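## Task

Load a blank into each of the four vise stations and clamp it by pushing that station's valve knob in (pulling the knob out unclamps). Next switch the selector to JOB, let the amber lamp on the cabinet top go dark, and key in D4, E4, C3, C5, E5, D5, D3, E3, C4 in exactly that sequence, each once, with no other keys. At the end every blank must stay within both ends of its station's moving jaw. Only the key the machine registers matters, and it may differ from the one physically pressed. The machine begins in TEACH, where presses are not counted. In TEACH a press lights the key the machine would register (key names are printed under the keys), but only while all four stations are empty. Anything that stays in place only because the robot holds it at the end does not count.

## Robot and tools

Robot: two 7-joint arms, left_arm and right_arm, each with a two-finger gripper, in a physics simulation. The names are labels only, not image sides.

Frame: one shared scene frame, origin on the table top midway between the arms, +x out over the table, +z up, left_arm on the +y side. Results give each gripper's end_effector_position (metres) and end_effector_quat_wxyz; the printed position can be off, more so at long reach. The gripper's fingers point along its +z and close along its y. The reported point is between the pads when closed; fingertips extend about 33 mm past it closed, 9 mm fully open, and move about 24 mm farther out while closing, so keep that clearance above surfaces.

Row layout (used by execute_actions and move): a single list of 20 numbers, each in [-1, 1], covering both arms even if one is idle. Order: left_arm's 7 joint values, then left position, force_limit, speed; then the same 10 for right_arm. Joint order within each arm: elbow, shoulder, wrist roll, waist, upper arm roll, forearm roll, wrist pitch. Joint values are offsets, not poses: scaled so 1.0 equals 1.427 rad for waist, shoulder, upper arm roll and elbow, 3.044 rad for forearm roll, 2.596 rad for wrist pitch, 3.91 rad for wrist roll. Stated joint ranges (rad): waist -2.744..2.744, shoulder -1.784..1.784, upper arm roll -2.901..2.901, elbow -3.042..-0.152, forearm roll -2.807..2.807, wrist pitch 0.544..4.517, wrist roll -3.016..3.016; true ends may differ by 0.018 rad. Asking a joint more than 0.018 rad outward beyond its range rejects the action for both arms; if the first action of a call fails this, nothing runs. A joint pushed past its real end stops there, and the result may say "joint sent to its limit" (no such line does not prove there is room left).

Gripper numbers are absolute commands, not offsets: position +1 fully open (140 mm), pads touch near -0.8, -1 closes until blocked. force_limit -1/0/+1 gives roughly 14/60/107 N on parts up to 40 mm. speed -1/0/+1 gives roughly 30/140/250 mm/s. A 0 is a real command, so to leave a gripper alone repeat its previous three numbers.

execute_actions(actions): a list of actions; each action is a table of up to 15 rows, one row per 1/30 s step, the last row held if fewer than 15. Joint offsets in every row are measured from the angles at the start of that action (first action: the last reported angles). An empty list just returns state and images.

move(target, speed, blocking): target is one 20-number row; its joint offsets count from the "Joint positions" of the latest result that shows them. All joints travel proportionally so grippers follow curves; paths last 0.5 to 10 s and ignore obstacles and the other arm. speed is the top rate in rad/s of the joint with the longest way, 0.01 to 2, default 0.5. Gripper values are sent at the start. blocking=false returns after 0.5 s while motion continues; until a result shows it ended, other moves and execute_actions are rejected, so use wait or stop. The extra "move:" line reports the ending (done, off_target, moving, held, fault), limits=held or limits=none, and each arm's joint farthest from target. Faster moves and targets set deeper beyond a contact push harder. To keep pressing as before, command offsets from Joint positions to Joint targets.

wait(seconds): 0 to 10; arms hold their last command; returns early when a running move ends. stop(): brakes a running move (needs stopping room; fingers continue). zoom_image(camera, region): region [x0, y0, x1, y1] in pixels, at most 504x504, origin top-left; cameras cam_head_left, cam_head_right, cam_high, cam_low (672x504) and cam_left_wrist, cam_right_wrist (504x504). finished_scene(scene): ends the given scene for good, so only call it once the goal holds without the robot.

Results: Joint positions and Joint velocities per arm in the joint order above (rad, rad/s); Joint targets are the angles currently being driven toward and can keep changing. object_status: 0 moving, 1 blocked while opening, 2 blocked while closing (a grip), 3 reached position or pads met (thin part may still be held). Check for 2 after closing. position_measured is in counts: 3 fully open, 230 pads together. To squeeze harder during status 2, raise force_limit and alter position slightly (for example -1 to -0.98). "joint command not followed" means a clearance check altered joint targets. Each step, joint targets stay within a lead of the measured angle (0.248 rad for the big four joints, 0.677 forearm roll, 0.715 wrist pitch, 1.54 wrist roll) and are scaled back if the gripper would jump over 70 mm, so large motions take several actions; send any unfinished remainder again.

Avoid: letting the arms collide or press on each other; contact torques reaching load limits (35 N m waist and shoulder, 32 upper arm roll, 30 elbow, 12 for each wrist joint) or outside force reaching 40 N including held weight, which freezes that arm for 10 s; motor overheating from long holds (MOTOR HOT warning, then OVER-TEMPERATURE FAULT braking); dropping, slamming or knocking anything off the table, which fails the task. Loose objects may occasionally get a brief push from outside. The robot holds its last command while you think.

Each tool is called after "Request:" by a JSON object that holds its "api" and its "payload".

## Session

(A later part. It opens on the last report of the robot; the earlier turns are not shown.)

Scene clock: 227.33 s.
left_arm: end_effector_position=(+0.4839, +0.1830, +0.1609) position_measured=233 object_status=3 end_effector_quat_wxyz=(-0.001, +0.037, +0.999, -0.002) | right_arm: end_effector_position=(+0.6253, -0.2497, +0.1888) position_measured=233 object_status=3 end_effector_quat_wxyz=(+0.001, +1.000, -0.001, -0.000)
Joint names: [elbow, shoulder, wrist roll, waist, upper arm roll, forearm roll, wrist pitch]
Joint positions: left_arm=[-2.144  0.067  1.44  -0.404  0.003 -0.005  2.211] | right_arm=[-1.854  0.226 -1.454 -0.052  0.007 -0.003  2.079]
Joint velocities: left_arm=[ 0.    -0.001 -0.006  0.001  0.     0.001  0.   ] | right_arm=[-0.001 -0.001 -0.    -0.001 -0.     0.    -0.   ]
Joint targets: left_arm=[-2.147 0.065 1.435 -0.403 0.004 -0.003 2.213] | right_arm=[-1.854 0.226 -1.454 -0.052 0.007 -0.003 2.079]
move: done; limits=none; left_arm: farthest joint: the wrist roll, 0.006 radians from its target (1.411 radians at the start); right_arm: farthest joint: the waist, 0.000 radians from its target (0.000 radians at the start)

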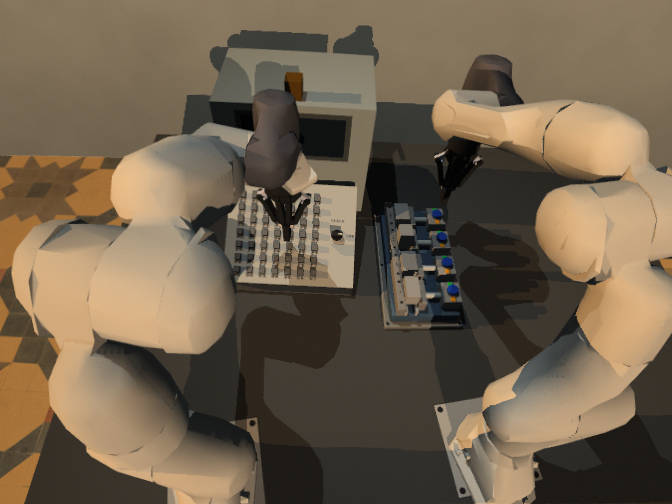

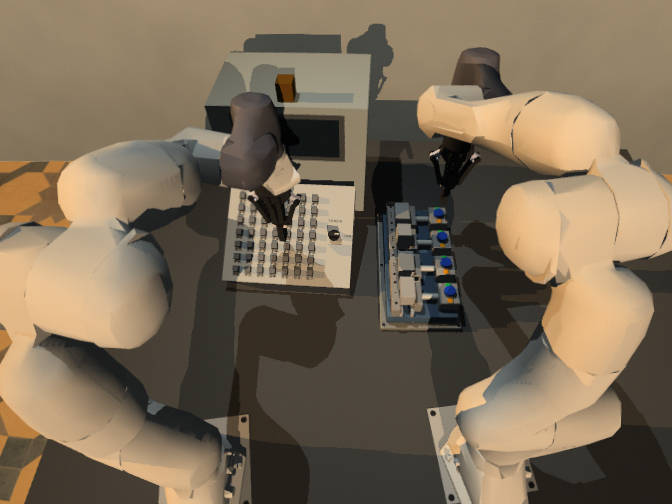

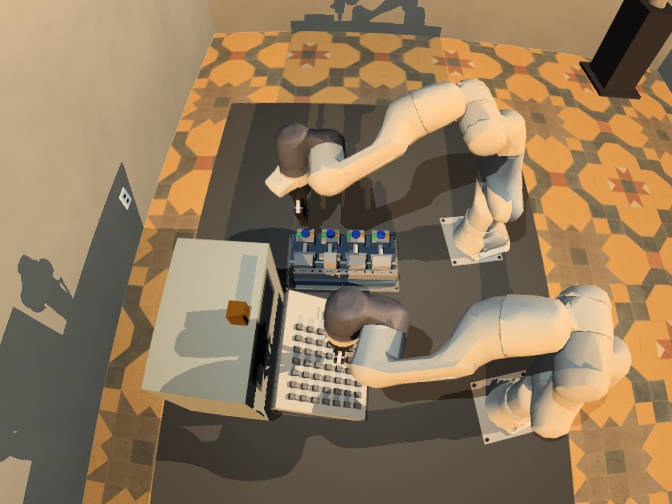

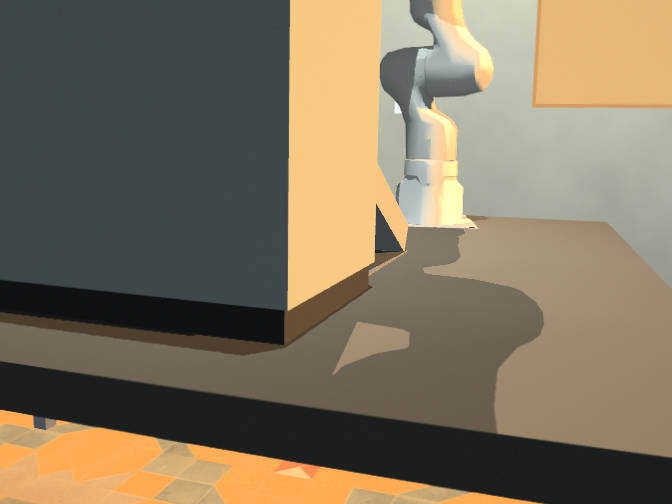

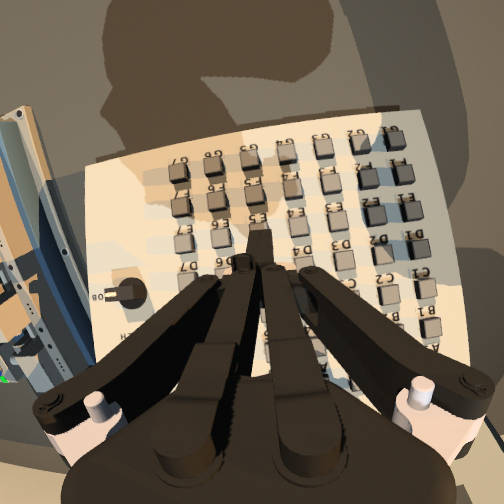

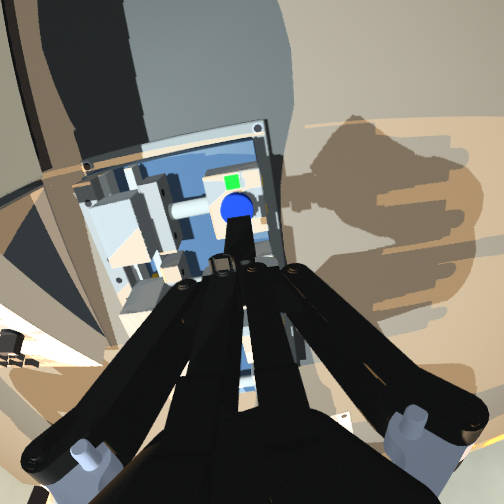

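Request:
{"api": "move", "payload": {"target": [-0.0273,0.0434,0,-0.0007,0,0,0.0393,-1,0,1, 0,0,0,0,0,0,0,-1,0,1], "speed": 0.08}}

Scene clock: 229.13 s.
left_arm: end_effector_position=(+0.4858, +0.1829, +0.1233) position_measured=233 object_status=3 end_effector_quat_wxyz=(+0.001, +0.037, +0.999, -0.002) | right_arm: end_effector_position=(+0.6253, -0.2497, +0.1888) position_measured=233 object_status=3 end_effector_quat_wxyz=(+0.001, +1.000, -0.001, -0.000)
Joint names: [elbow, shoulder, wrist roll, waist, upper arm roll, forearm roll, wrist pitch]
Joint positions: left_arm=[-2.179  0.123  1.439 -0.404  0.004 -0.005  2.304] | right_arm=[-1.854  0.226 -1.454 -0.052  0.007 -0.003  2.079]
Joint velocities: left_arm=[-0.001 -0.    -0.001 -0.001 -0.     0.001  0.005] | right_arm=[-0.001 -0.     0.    -0.    -0.001  0.     0.   ]
Joint targets: left_arm=[-2.183 0.129 1.440 -0.405 0.003 -0.005 2.313] | right_arm=[-1.854 0.226 -1.454 -0.052 0.007 -0.003 2.079]
move: done; limits=none; left_arm: farthest joint: the wrist pitch, 0.009 radians from its target (0.102 radians at the start); right_arm: farthest joint: the waist, 0.000 radians from its target (0.000 radians at the start)

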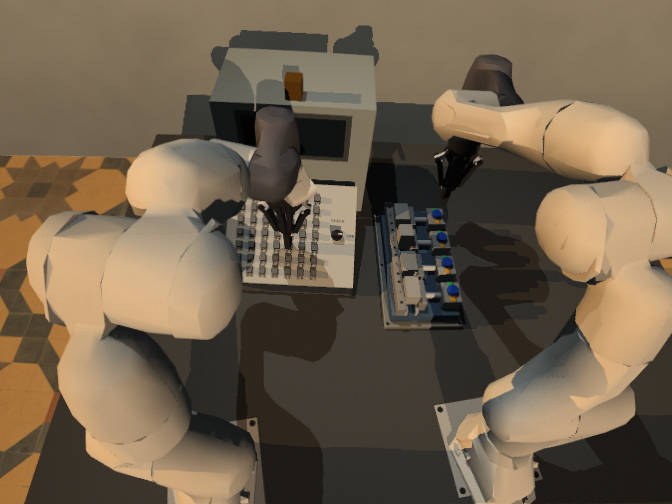

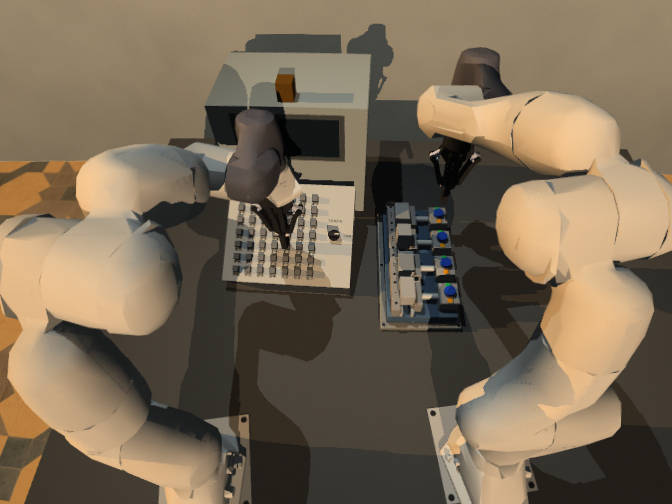

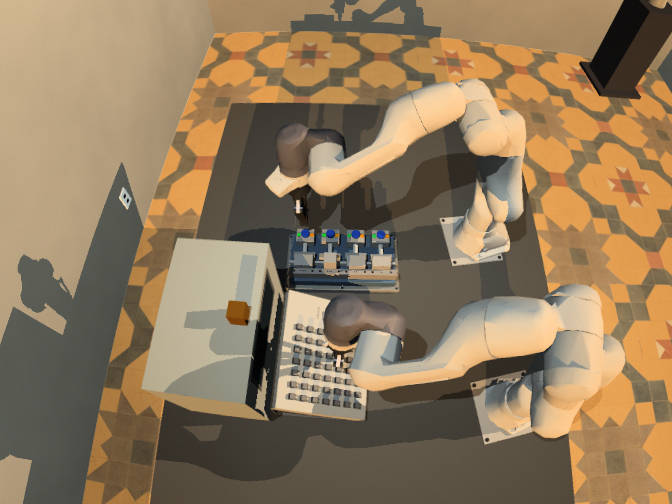

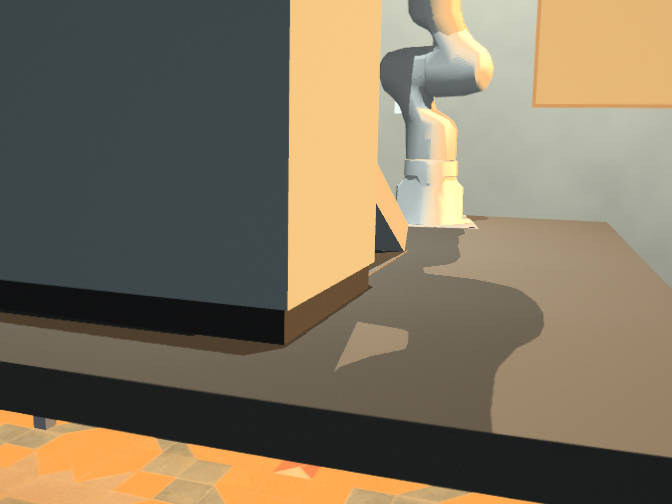

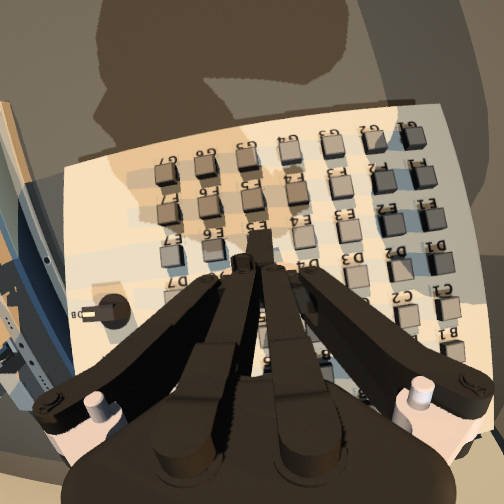

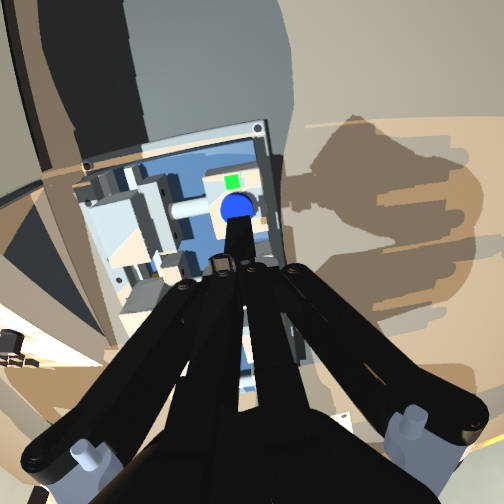

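Request:
{"api": "move", "payload": {"target": [0.0119,-0.0189,0,0,0,0,-0.0169,-1,0,1, 0,0,0,0,0,0,0,-1,0,1], "speed": 0.12}}

Scene clock: 230.47 s.
left_arm: end_effector_position=(+0.4854, +0.1829, +0.1402) position_measured=233 object_status=3 end_effector_quat_wxyz=(+0.001, +0.037, +0.999, -0.002) | right_arm: end_effector_position=(+0.6253, -0.2497, +0.1888) position_measured=233 object_status=3 end_effector_quat_wxyz=(+0.001, +1.000, -0.001, -0.000)
Joint names: [elbow, shoulder, wrist roll, waist, upper arm roll, forearm roll, wrist pitch]
Joint positions: left_arm=[-2.164  0.097  1.439 -0.404  0.004 -0.005  2.263] | right_arm=[-1.854  0.226 -1.454 -0.052  0.007 -0.003  2.079]
Joint velocities: left_arm=[ 0.001 -0.001  0.001 -0.001  0.    -0.    -0.004] | right_arm=[-0.     0.     0.    -0.    -0.001 -0.     0.001]
Joint targets: left_arm=[-2.162 0.096 1.439 -0.404 0.004 -0.005 2.260] | right_arm=[-1.854 0.226 -1.454 -0.052 0.007 -0.003 2.079]
move: done; limits=none; left_arm: farthest joint: the wrist pitch, 0.003 radians from its target (0.044 radians at the start); right_arm: farthest joint: the waist, 0.000 radians from its target (0.000 radians at the start)

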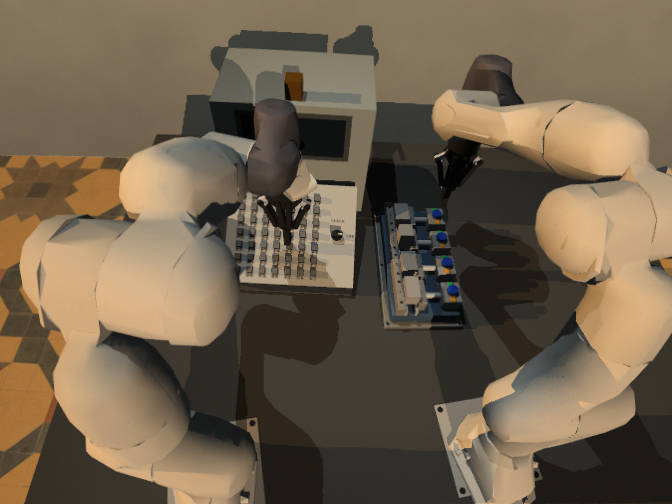

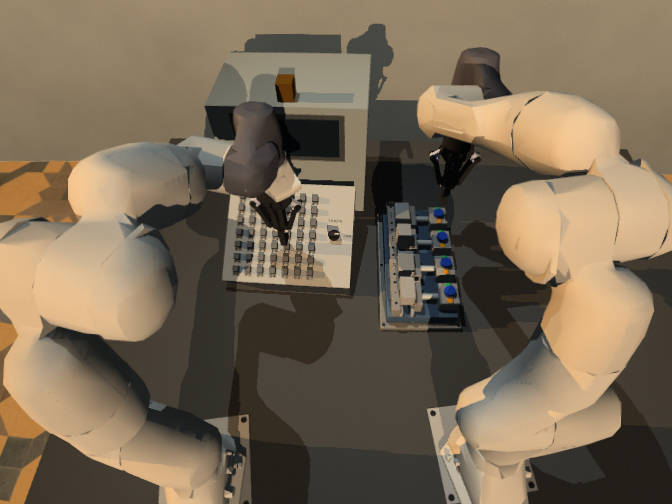

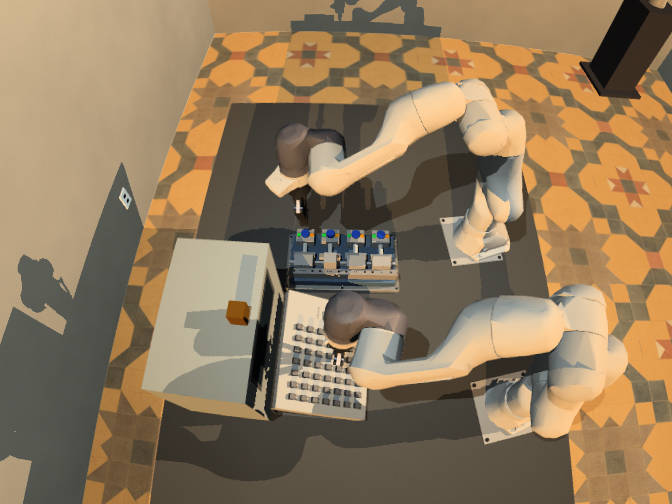

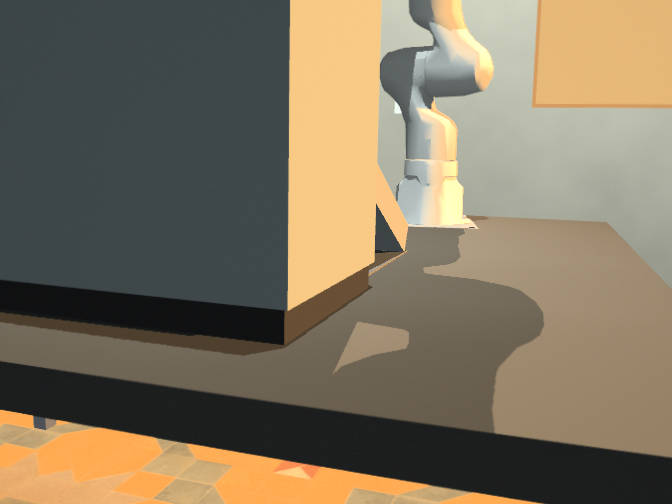

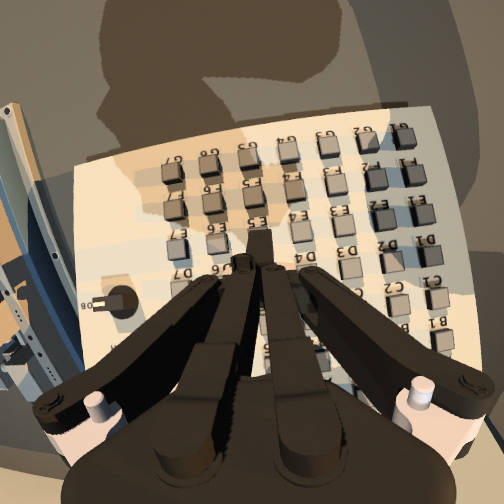

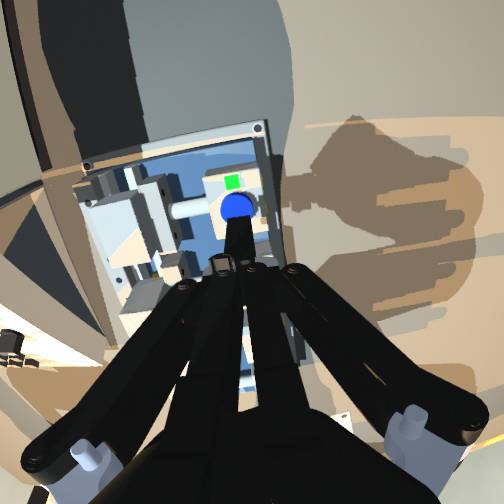

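Request:
{"api": "move", "payload": {"target": [-0.0813,-0.0392,0,-0.0119,0,0,0.0231,-1,0,1, 0,0,0,0,0,0,0,-1,0,1], "speed": 0.2}}

Scene clock: 231.77 s.
left_arm: end_effector_position=(+0.4555, +0.1809, +0.1253) position_measured=233 object_status=3 end_effector_quat_wxyz=(-0.000, +0.044, +0.999, -0.002) | right_arm: end_effector_position=(+0.6253, -0.2497, +0.1888) position_measured=233 object_status=3 end_effector_quat_wxyz=(+0.001, +1.000, -0.001, -0.000)
Joint names: [elbow, shoulder, wrist roll, waist, upper arm roll, forearm roll, wrist pitch]
Joint positions: left_arm=[-2.277  0.043  1.439 -0.42   0.004 -0.005  2.32 ] | right_arm=[-1.854  0.226 -1.454 -0.052  0.007 -0.003  2.079]
Joint velocities: left_arm=[ 0.    -0.001  0.    -0.001  0.001 -0.     0.003] | right_arm=[ 0.001 -0.     0.001  0.    -0.    -0.    -0.   ]
Joint targets: left_arm=[-2.280 0.041 1.439 -0.421 0.004 -0.005 2.323] | right_arm=[-1.854 0.226 -1.454 -0.052 0.007 -0.003 2.079]
move: done; limits=none; left_arm: farthest joint: the elbow, 0.003 radians from its target (0.116 radians at the start); right_arm: farthest joint: the waist, 0.000 radians from its target (0.000 radians at the start)

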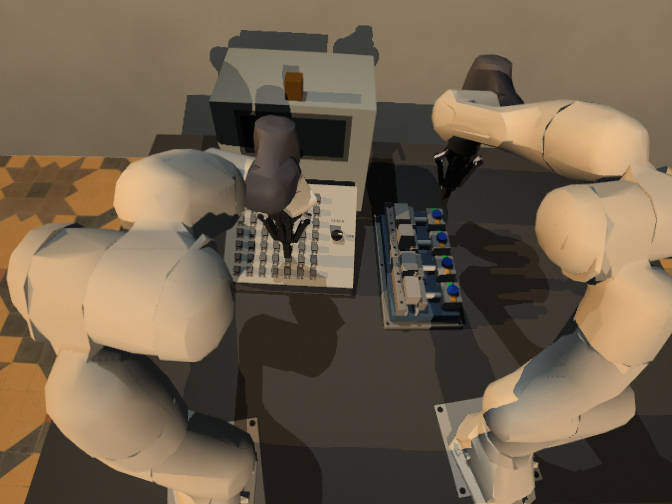

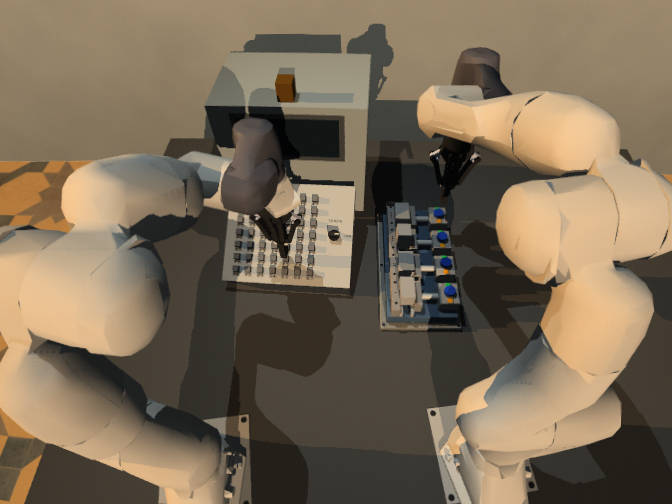

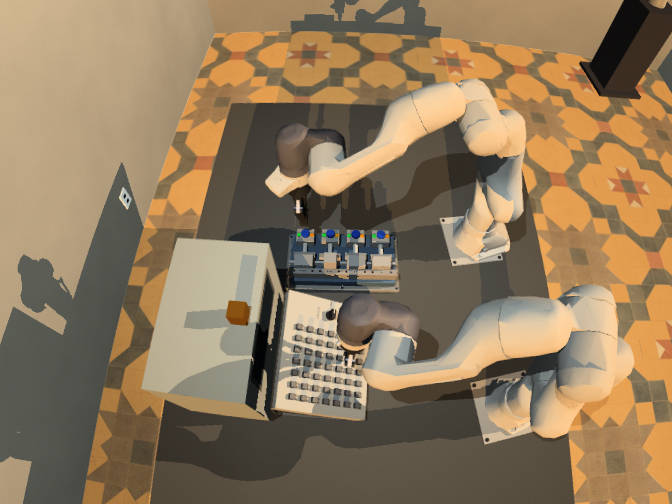

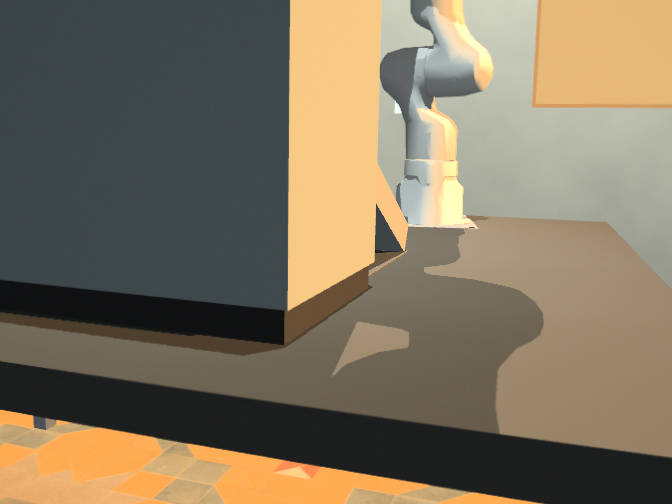

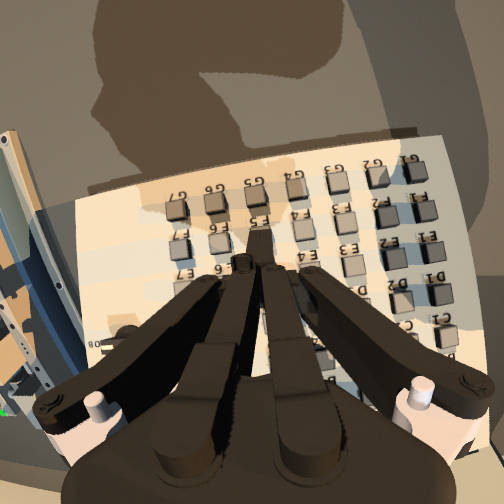

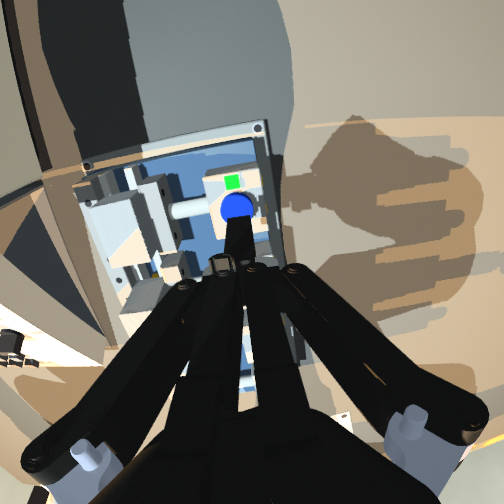

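Request:
{"api": "move", "payload": {"target": [-0.0126,0.0231,0,0,0,0,0.0193,-1,0,1, 0,0,0,0,0,0,0,-1,0,1], "speed": 0.07}}

Scene clock: 232.90 s.
left_arm: end_effector_position=(+0.4558, +0.1811, +0.1083) position_measured=233 object_status=3 end_effector_quat_wxyz=(-0.000, +0.044, +0.999, -0.002) | right_arm: end_effector_position=(+0.6253, -0.2497, +0.1888) position_measured=233 object_status=3 end_effector_quat_wxyz=(+0.001, +1.000, -0.001, -0.000)
Joint names: [elbow, shoulder, wrist roll, waist, upper arm roll, forearm roll, wrist pitch]
Joint positions: left_arm=[-2.291  0.072  1.439 -0.419  0.004 -0.005  2.363] | right_arm=[-1.854  0.226 -1.454 -0.052  0.007 -0.003  2.079]
Joint velocities: left_arm=[ 0.001  0.002 -0.001  0.001  0.001  0.    -0.   ] | right_arm=[-0.001 -0.    -0.001  0.001  0.    -0.001 -0.   ]
Joint targets: left_arm=[-2.295 0.076 1.439 -0.420 0.004 -0.005 2.370] | right_arm=[-1.854 0.226 -1.454 -0.052 0.007 -0.003 2.079]
move: done; limits=none; left_arm: farthest joint: the wrist pitch, 0.007 radians from its target (0.050 radians at the start); right_arm: farthest joint: the waist, 0.000 radians from its target (0.000 radians at the start)

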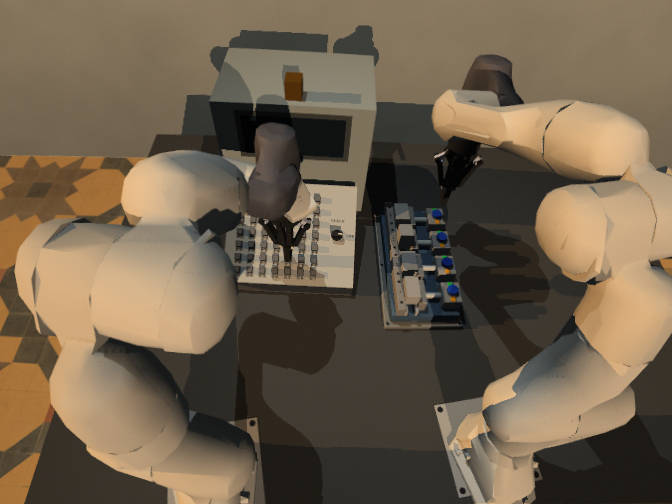

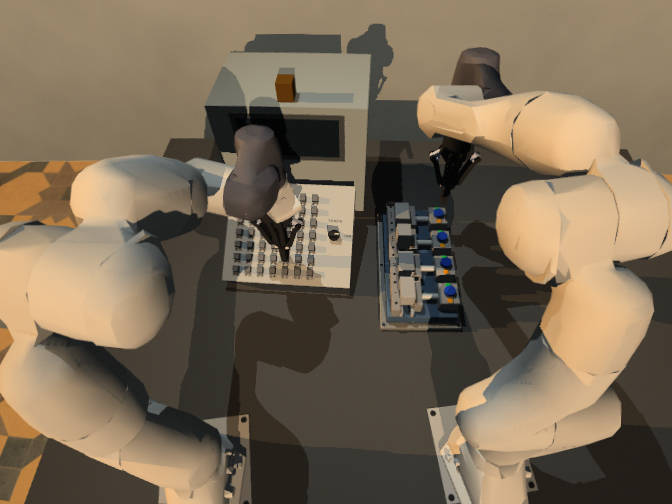

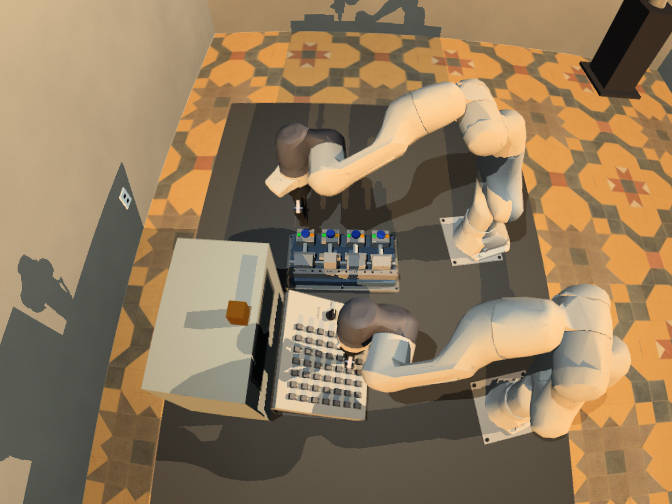

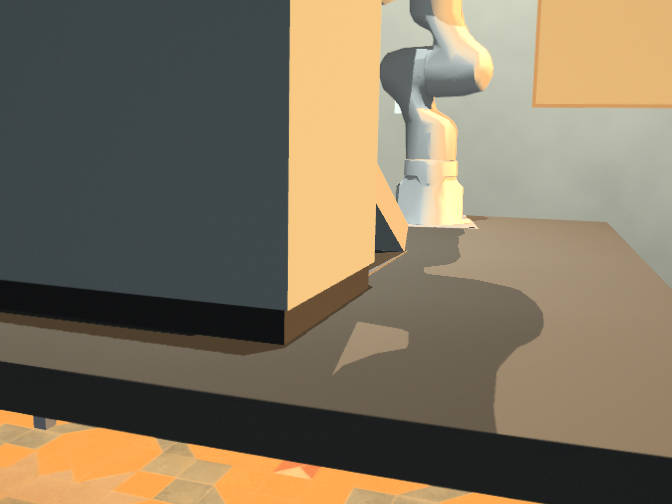

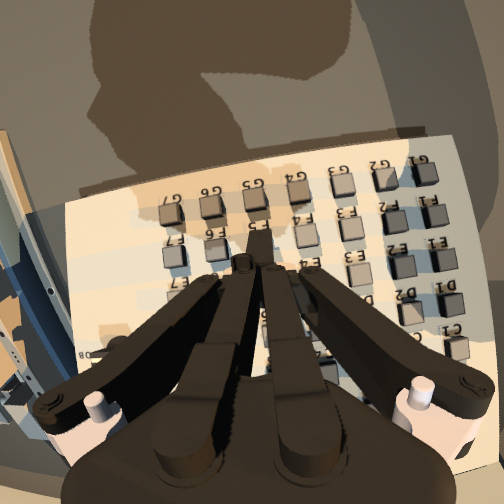

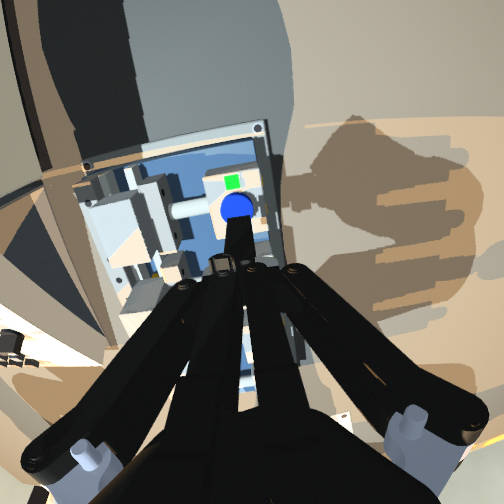

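Request:
{"api": "move", "payload": {"target": [0.0252,-0.0505,0,0,0,0,-0.0405,-1,0,1, 0,0,0,0,0,0,0,-1,0,1], "speed": 0.2}}

Scene clock: 234.43 s.
left_arm: end_effector_position=(+0.4553, +0.1810, +0.1509) position_measured=233 object_status=3 end_effector_quat_wxyz=(+0.001, +0.044, +0.999, -0.002) | right_arm: end_effector_position=(+0.6253, -0.2497, +0.1888) position_measured=233 object_status=3 end_effector_quat_wxyz=(+0.001, +1.000, -0.001, -0.000)
Joint names: [elbow, shoulder, wrist roll, waist, upper arm roll, forearm roll, wrist pitch]
Joint positions: left_arm=[-2.257  0.001  1.439 -0.419  0.004 -0.005  2.261] | right_arm=[-1.854  0.226 -1.454 -0.052  0.007 -0.003  2.079]
Joint velocities: left_arm=[ 0.001 -0.    -0.    -0.     0.    -0.    -0.004] | right_arm=[-0.001  0.    -0.001 -0.     0.001  0.002  0.001]
Joint targets: left_arm=[-2.255 -0.000 1.439 -0.419 0.004 -0.005 2.258] | right_arm=[-1.854 0.226 -1.454 -0.052 0.007 -0.003 2.079]
move: done; limits=none; left_arm: farthest joint: the wrist pitch, 0.004 radians from its target (0.106 radians at the start); right_arm: farthest joint: the waist, 0.000 radians from its target (0.000 radians at the start)

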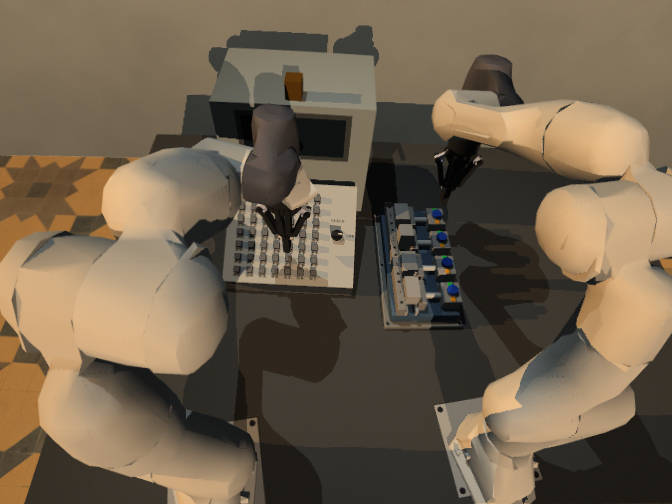

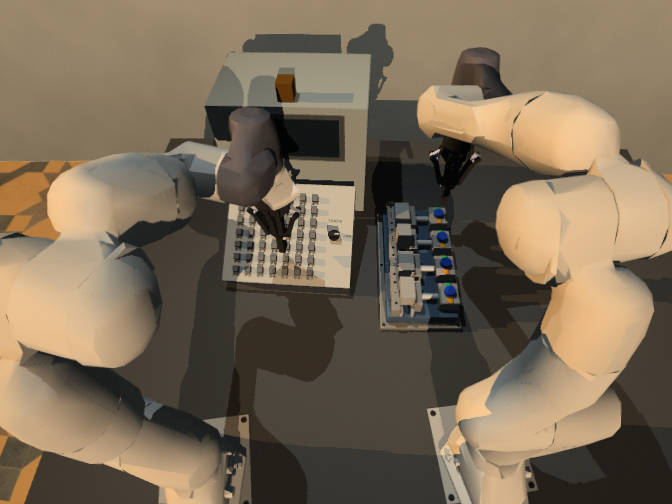

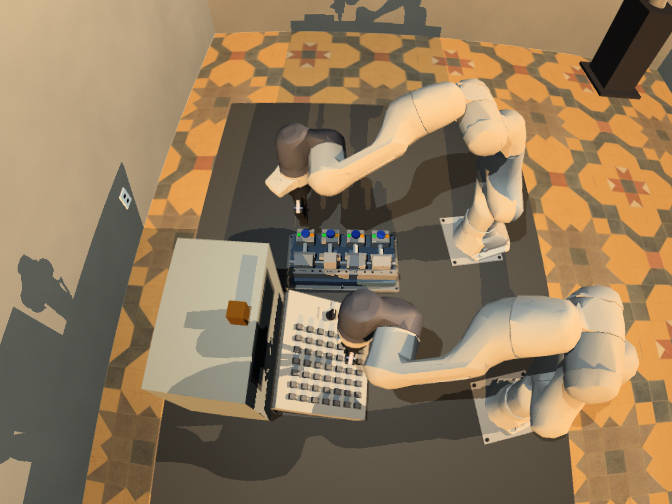

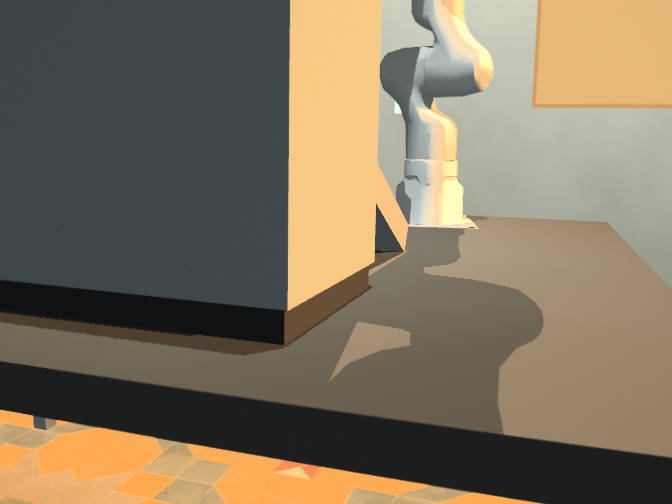

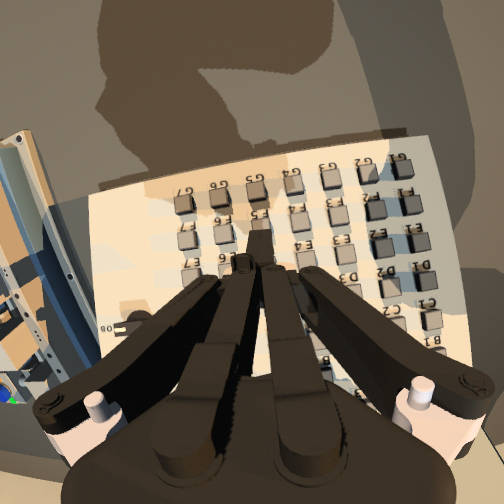

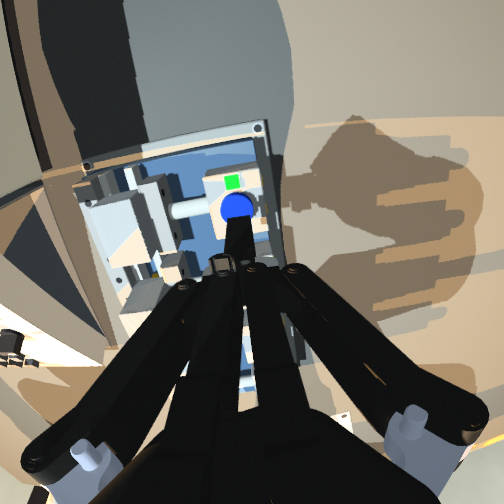

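Request:
{"api": "move", "payload": {"target": [0.1381,0.0929,0,0.0589,0,0,-0.027,-1,0,1, 0,0,0,0,0,0,0,-1,0,1], "speed": 0.3}}

Scene clock: 235.87 s.
left_arm: end_effector_position=(+0.5129, +0.2166, +0.1598) position_measured=233 object_status=3 end_effector_quat_wxyz=(-0.000, +0.003, +1.000, -0.002) | right_arm: end_effector_position=(+0.6253, -0.2497, +0.1888) position_measured=233 object_status=3 end_effector_quat_wxyz=(+0.001, +1.000, -0.001, -0.000)
Joint names: [elbow, shoulder, wrist roll, waist, upper arm roll, forearm roll, wrist pitch]
Joint positions: left_arm=[-2.063  0.131  1.439 -0.336  0.004 -0.005  2.195] | right_arm=[-1.854  0.226 -1.454 -0.052  0.007 -0.003  2.079]
Joint velocities: left_arm=[-0.001 -0.001 -0.    -0.     0.001  0.001 -0.006] | right_arm=[-0.001 -0.001 -0.001 -0.001 -0.001 -0.    -0.   ]
Joint targets: left_arm=[-2.060 0.133 1.439 -0.335 0.004 -0.005 2.191] | right_arm=[-1.854 0.226 -1.454 -0.052 0.007 -0.003 2.079]
move: done; limits=none; left_arm: farthest joint: the wrist pitch, 0.004 radians from its target (0.070 radians at the start); right_arm: farthest joint: the waist, 0.000 radians from its target (0.000 radians at the start)

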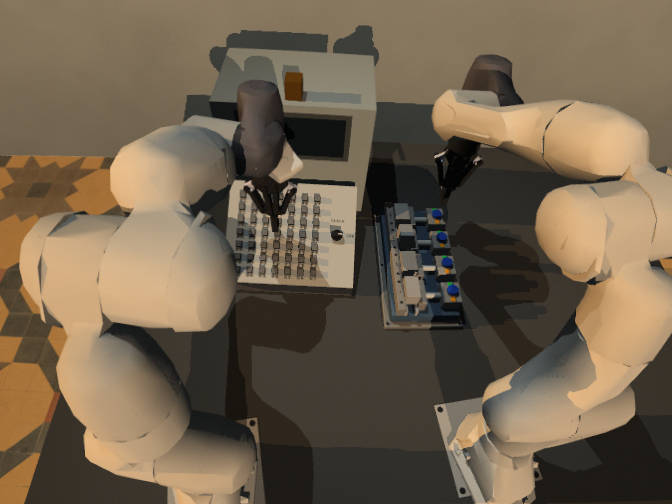

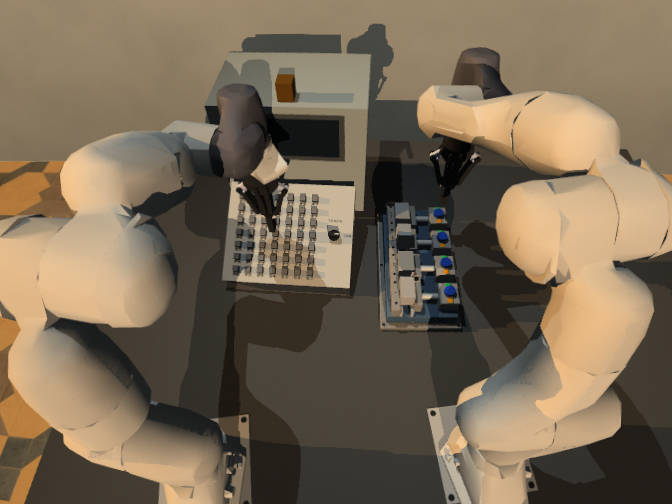

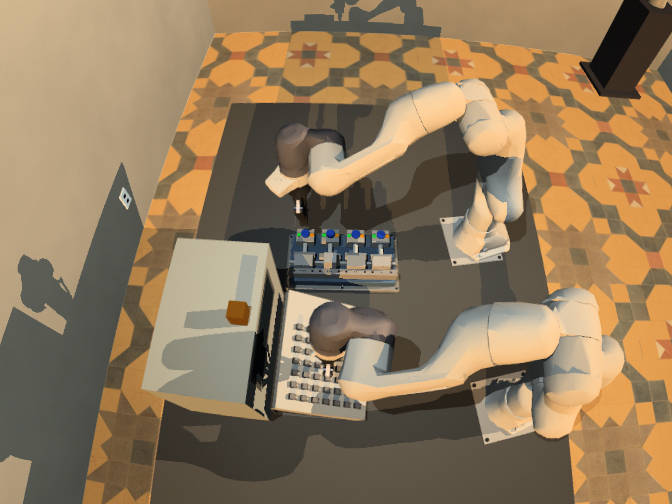

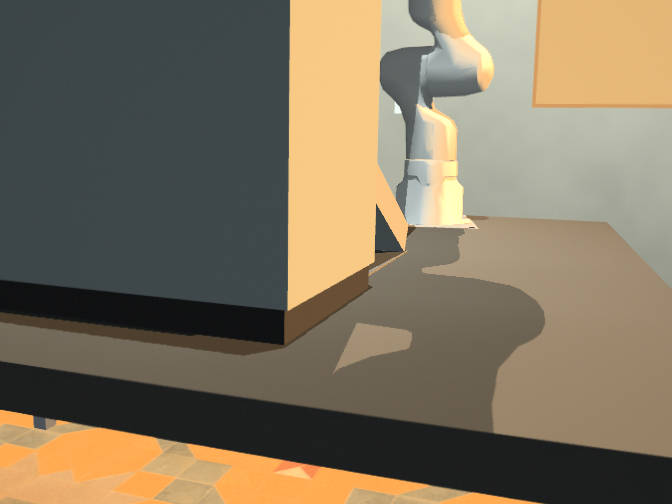

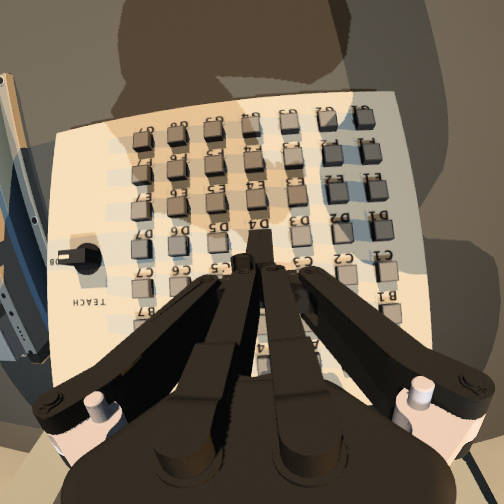

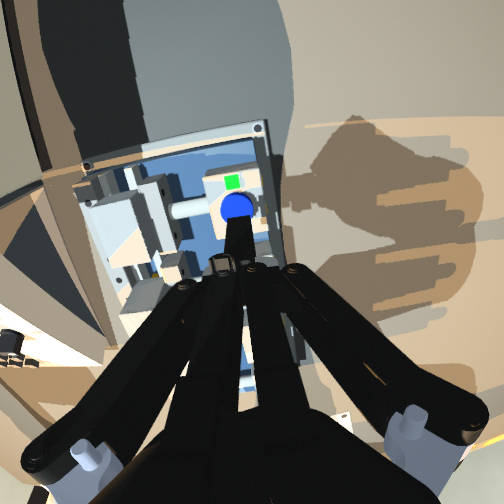

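Request:
{"api": "move", "payload": {"target": [-0.0182,0.0245,0,-0.0007,0,0,0.0231,-1,0,1, 0,0,0,0,0,0,0,-1,0,1], "speed": 0.07}}

Scene clock: 237.13 s.
left_arm: end_effector_position=(+0.5135, +0.2167, +0.1384) position_measured=233 object_status=3 end_effector_quat_wxyz=(+0.000, +0.003, +1.000, -0.002) | right_arm: end_effector_position=(+0.6253, -0.2497, +0.1888) position_measured=233 object_status=3 end_effector_quat_wxyz=(+0.001, +1.000, -0.001, -0.000)
Joint names: [elbow, shoulder, wrist roll, waist, upper arm roll, forearm roll, wrist pitch]
Joint positions: left_arm=[-2.084  0.16   1.439 -0.336  0.004 -0.005  2.245] | right_arm=[-1.854  0.226 -1.454 -0.052  0.007 -0.003  2.079]
Joint velocities: left_arm=[ 0.    -0.     0.    -0.001 -0.    -0.001  0.001] | right_arm=[-0.002 -0.001 -0.002  0.     0.     0.     0.001]
Joint targets: left_arm=[-2.089 0.166 1.439 -0.337 0.004 -0.005 2.254] | right_arm=[-1.854 0.226 -1.454 -0.052 0.007 -0.003 2.079]
move: done; limits=none; left_arm: farthest joint: the wrist pitch, 0.010 radians from its target (0.061 radians at the start); right_arm: farthest joint: the waist, 0.000 radians from its target (0.000 radians at the start)

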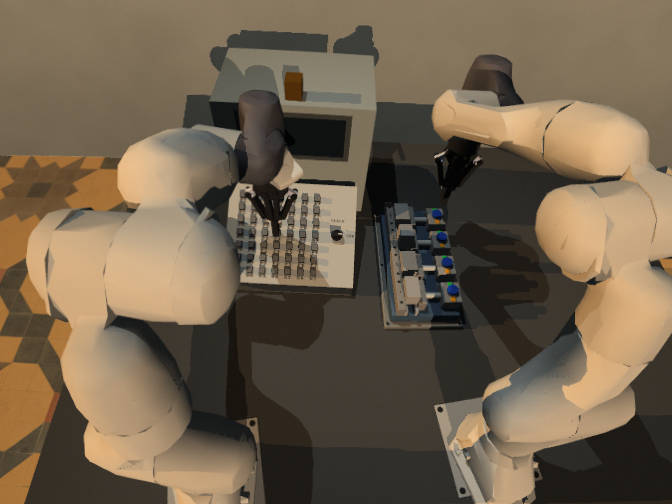

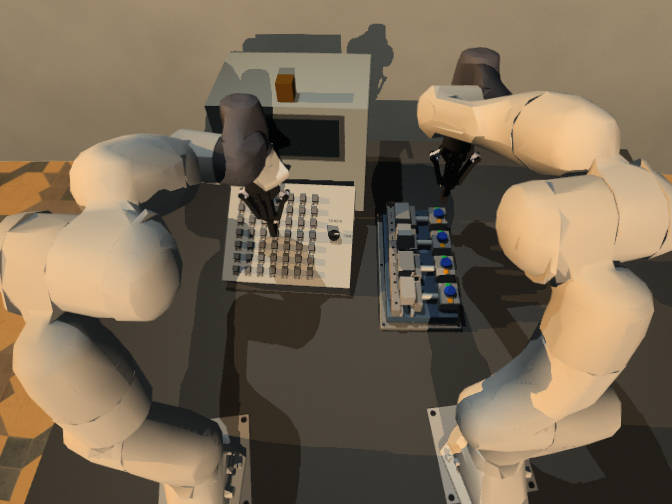

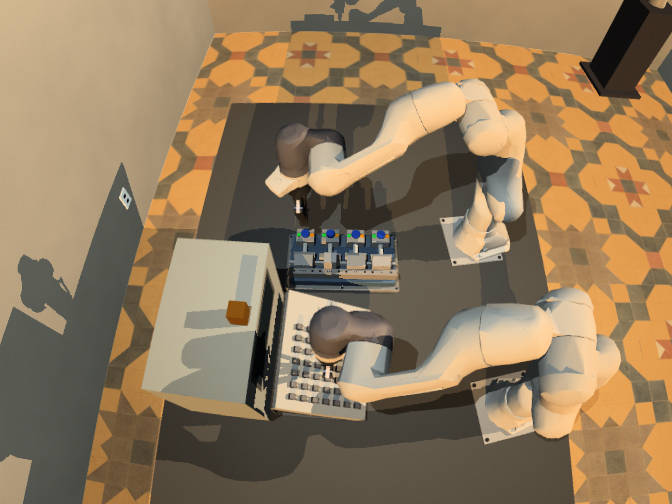

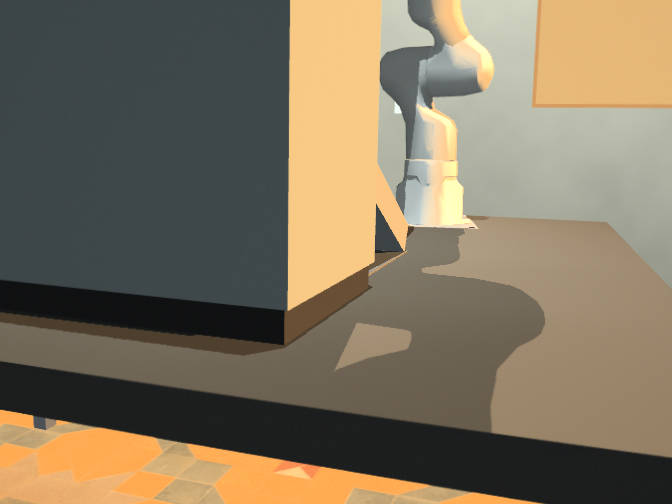

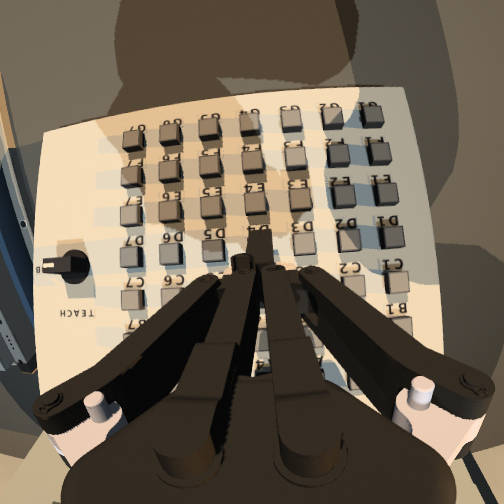

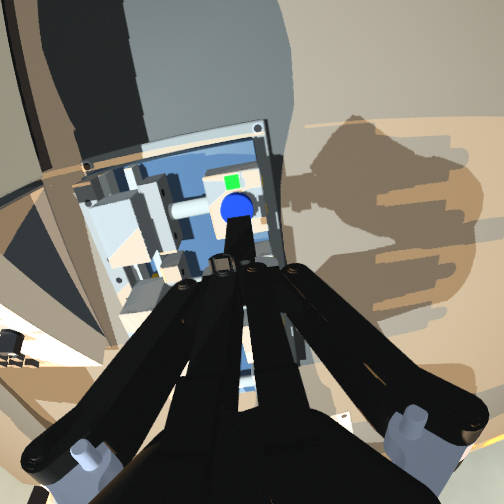

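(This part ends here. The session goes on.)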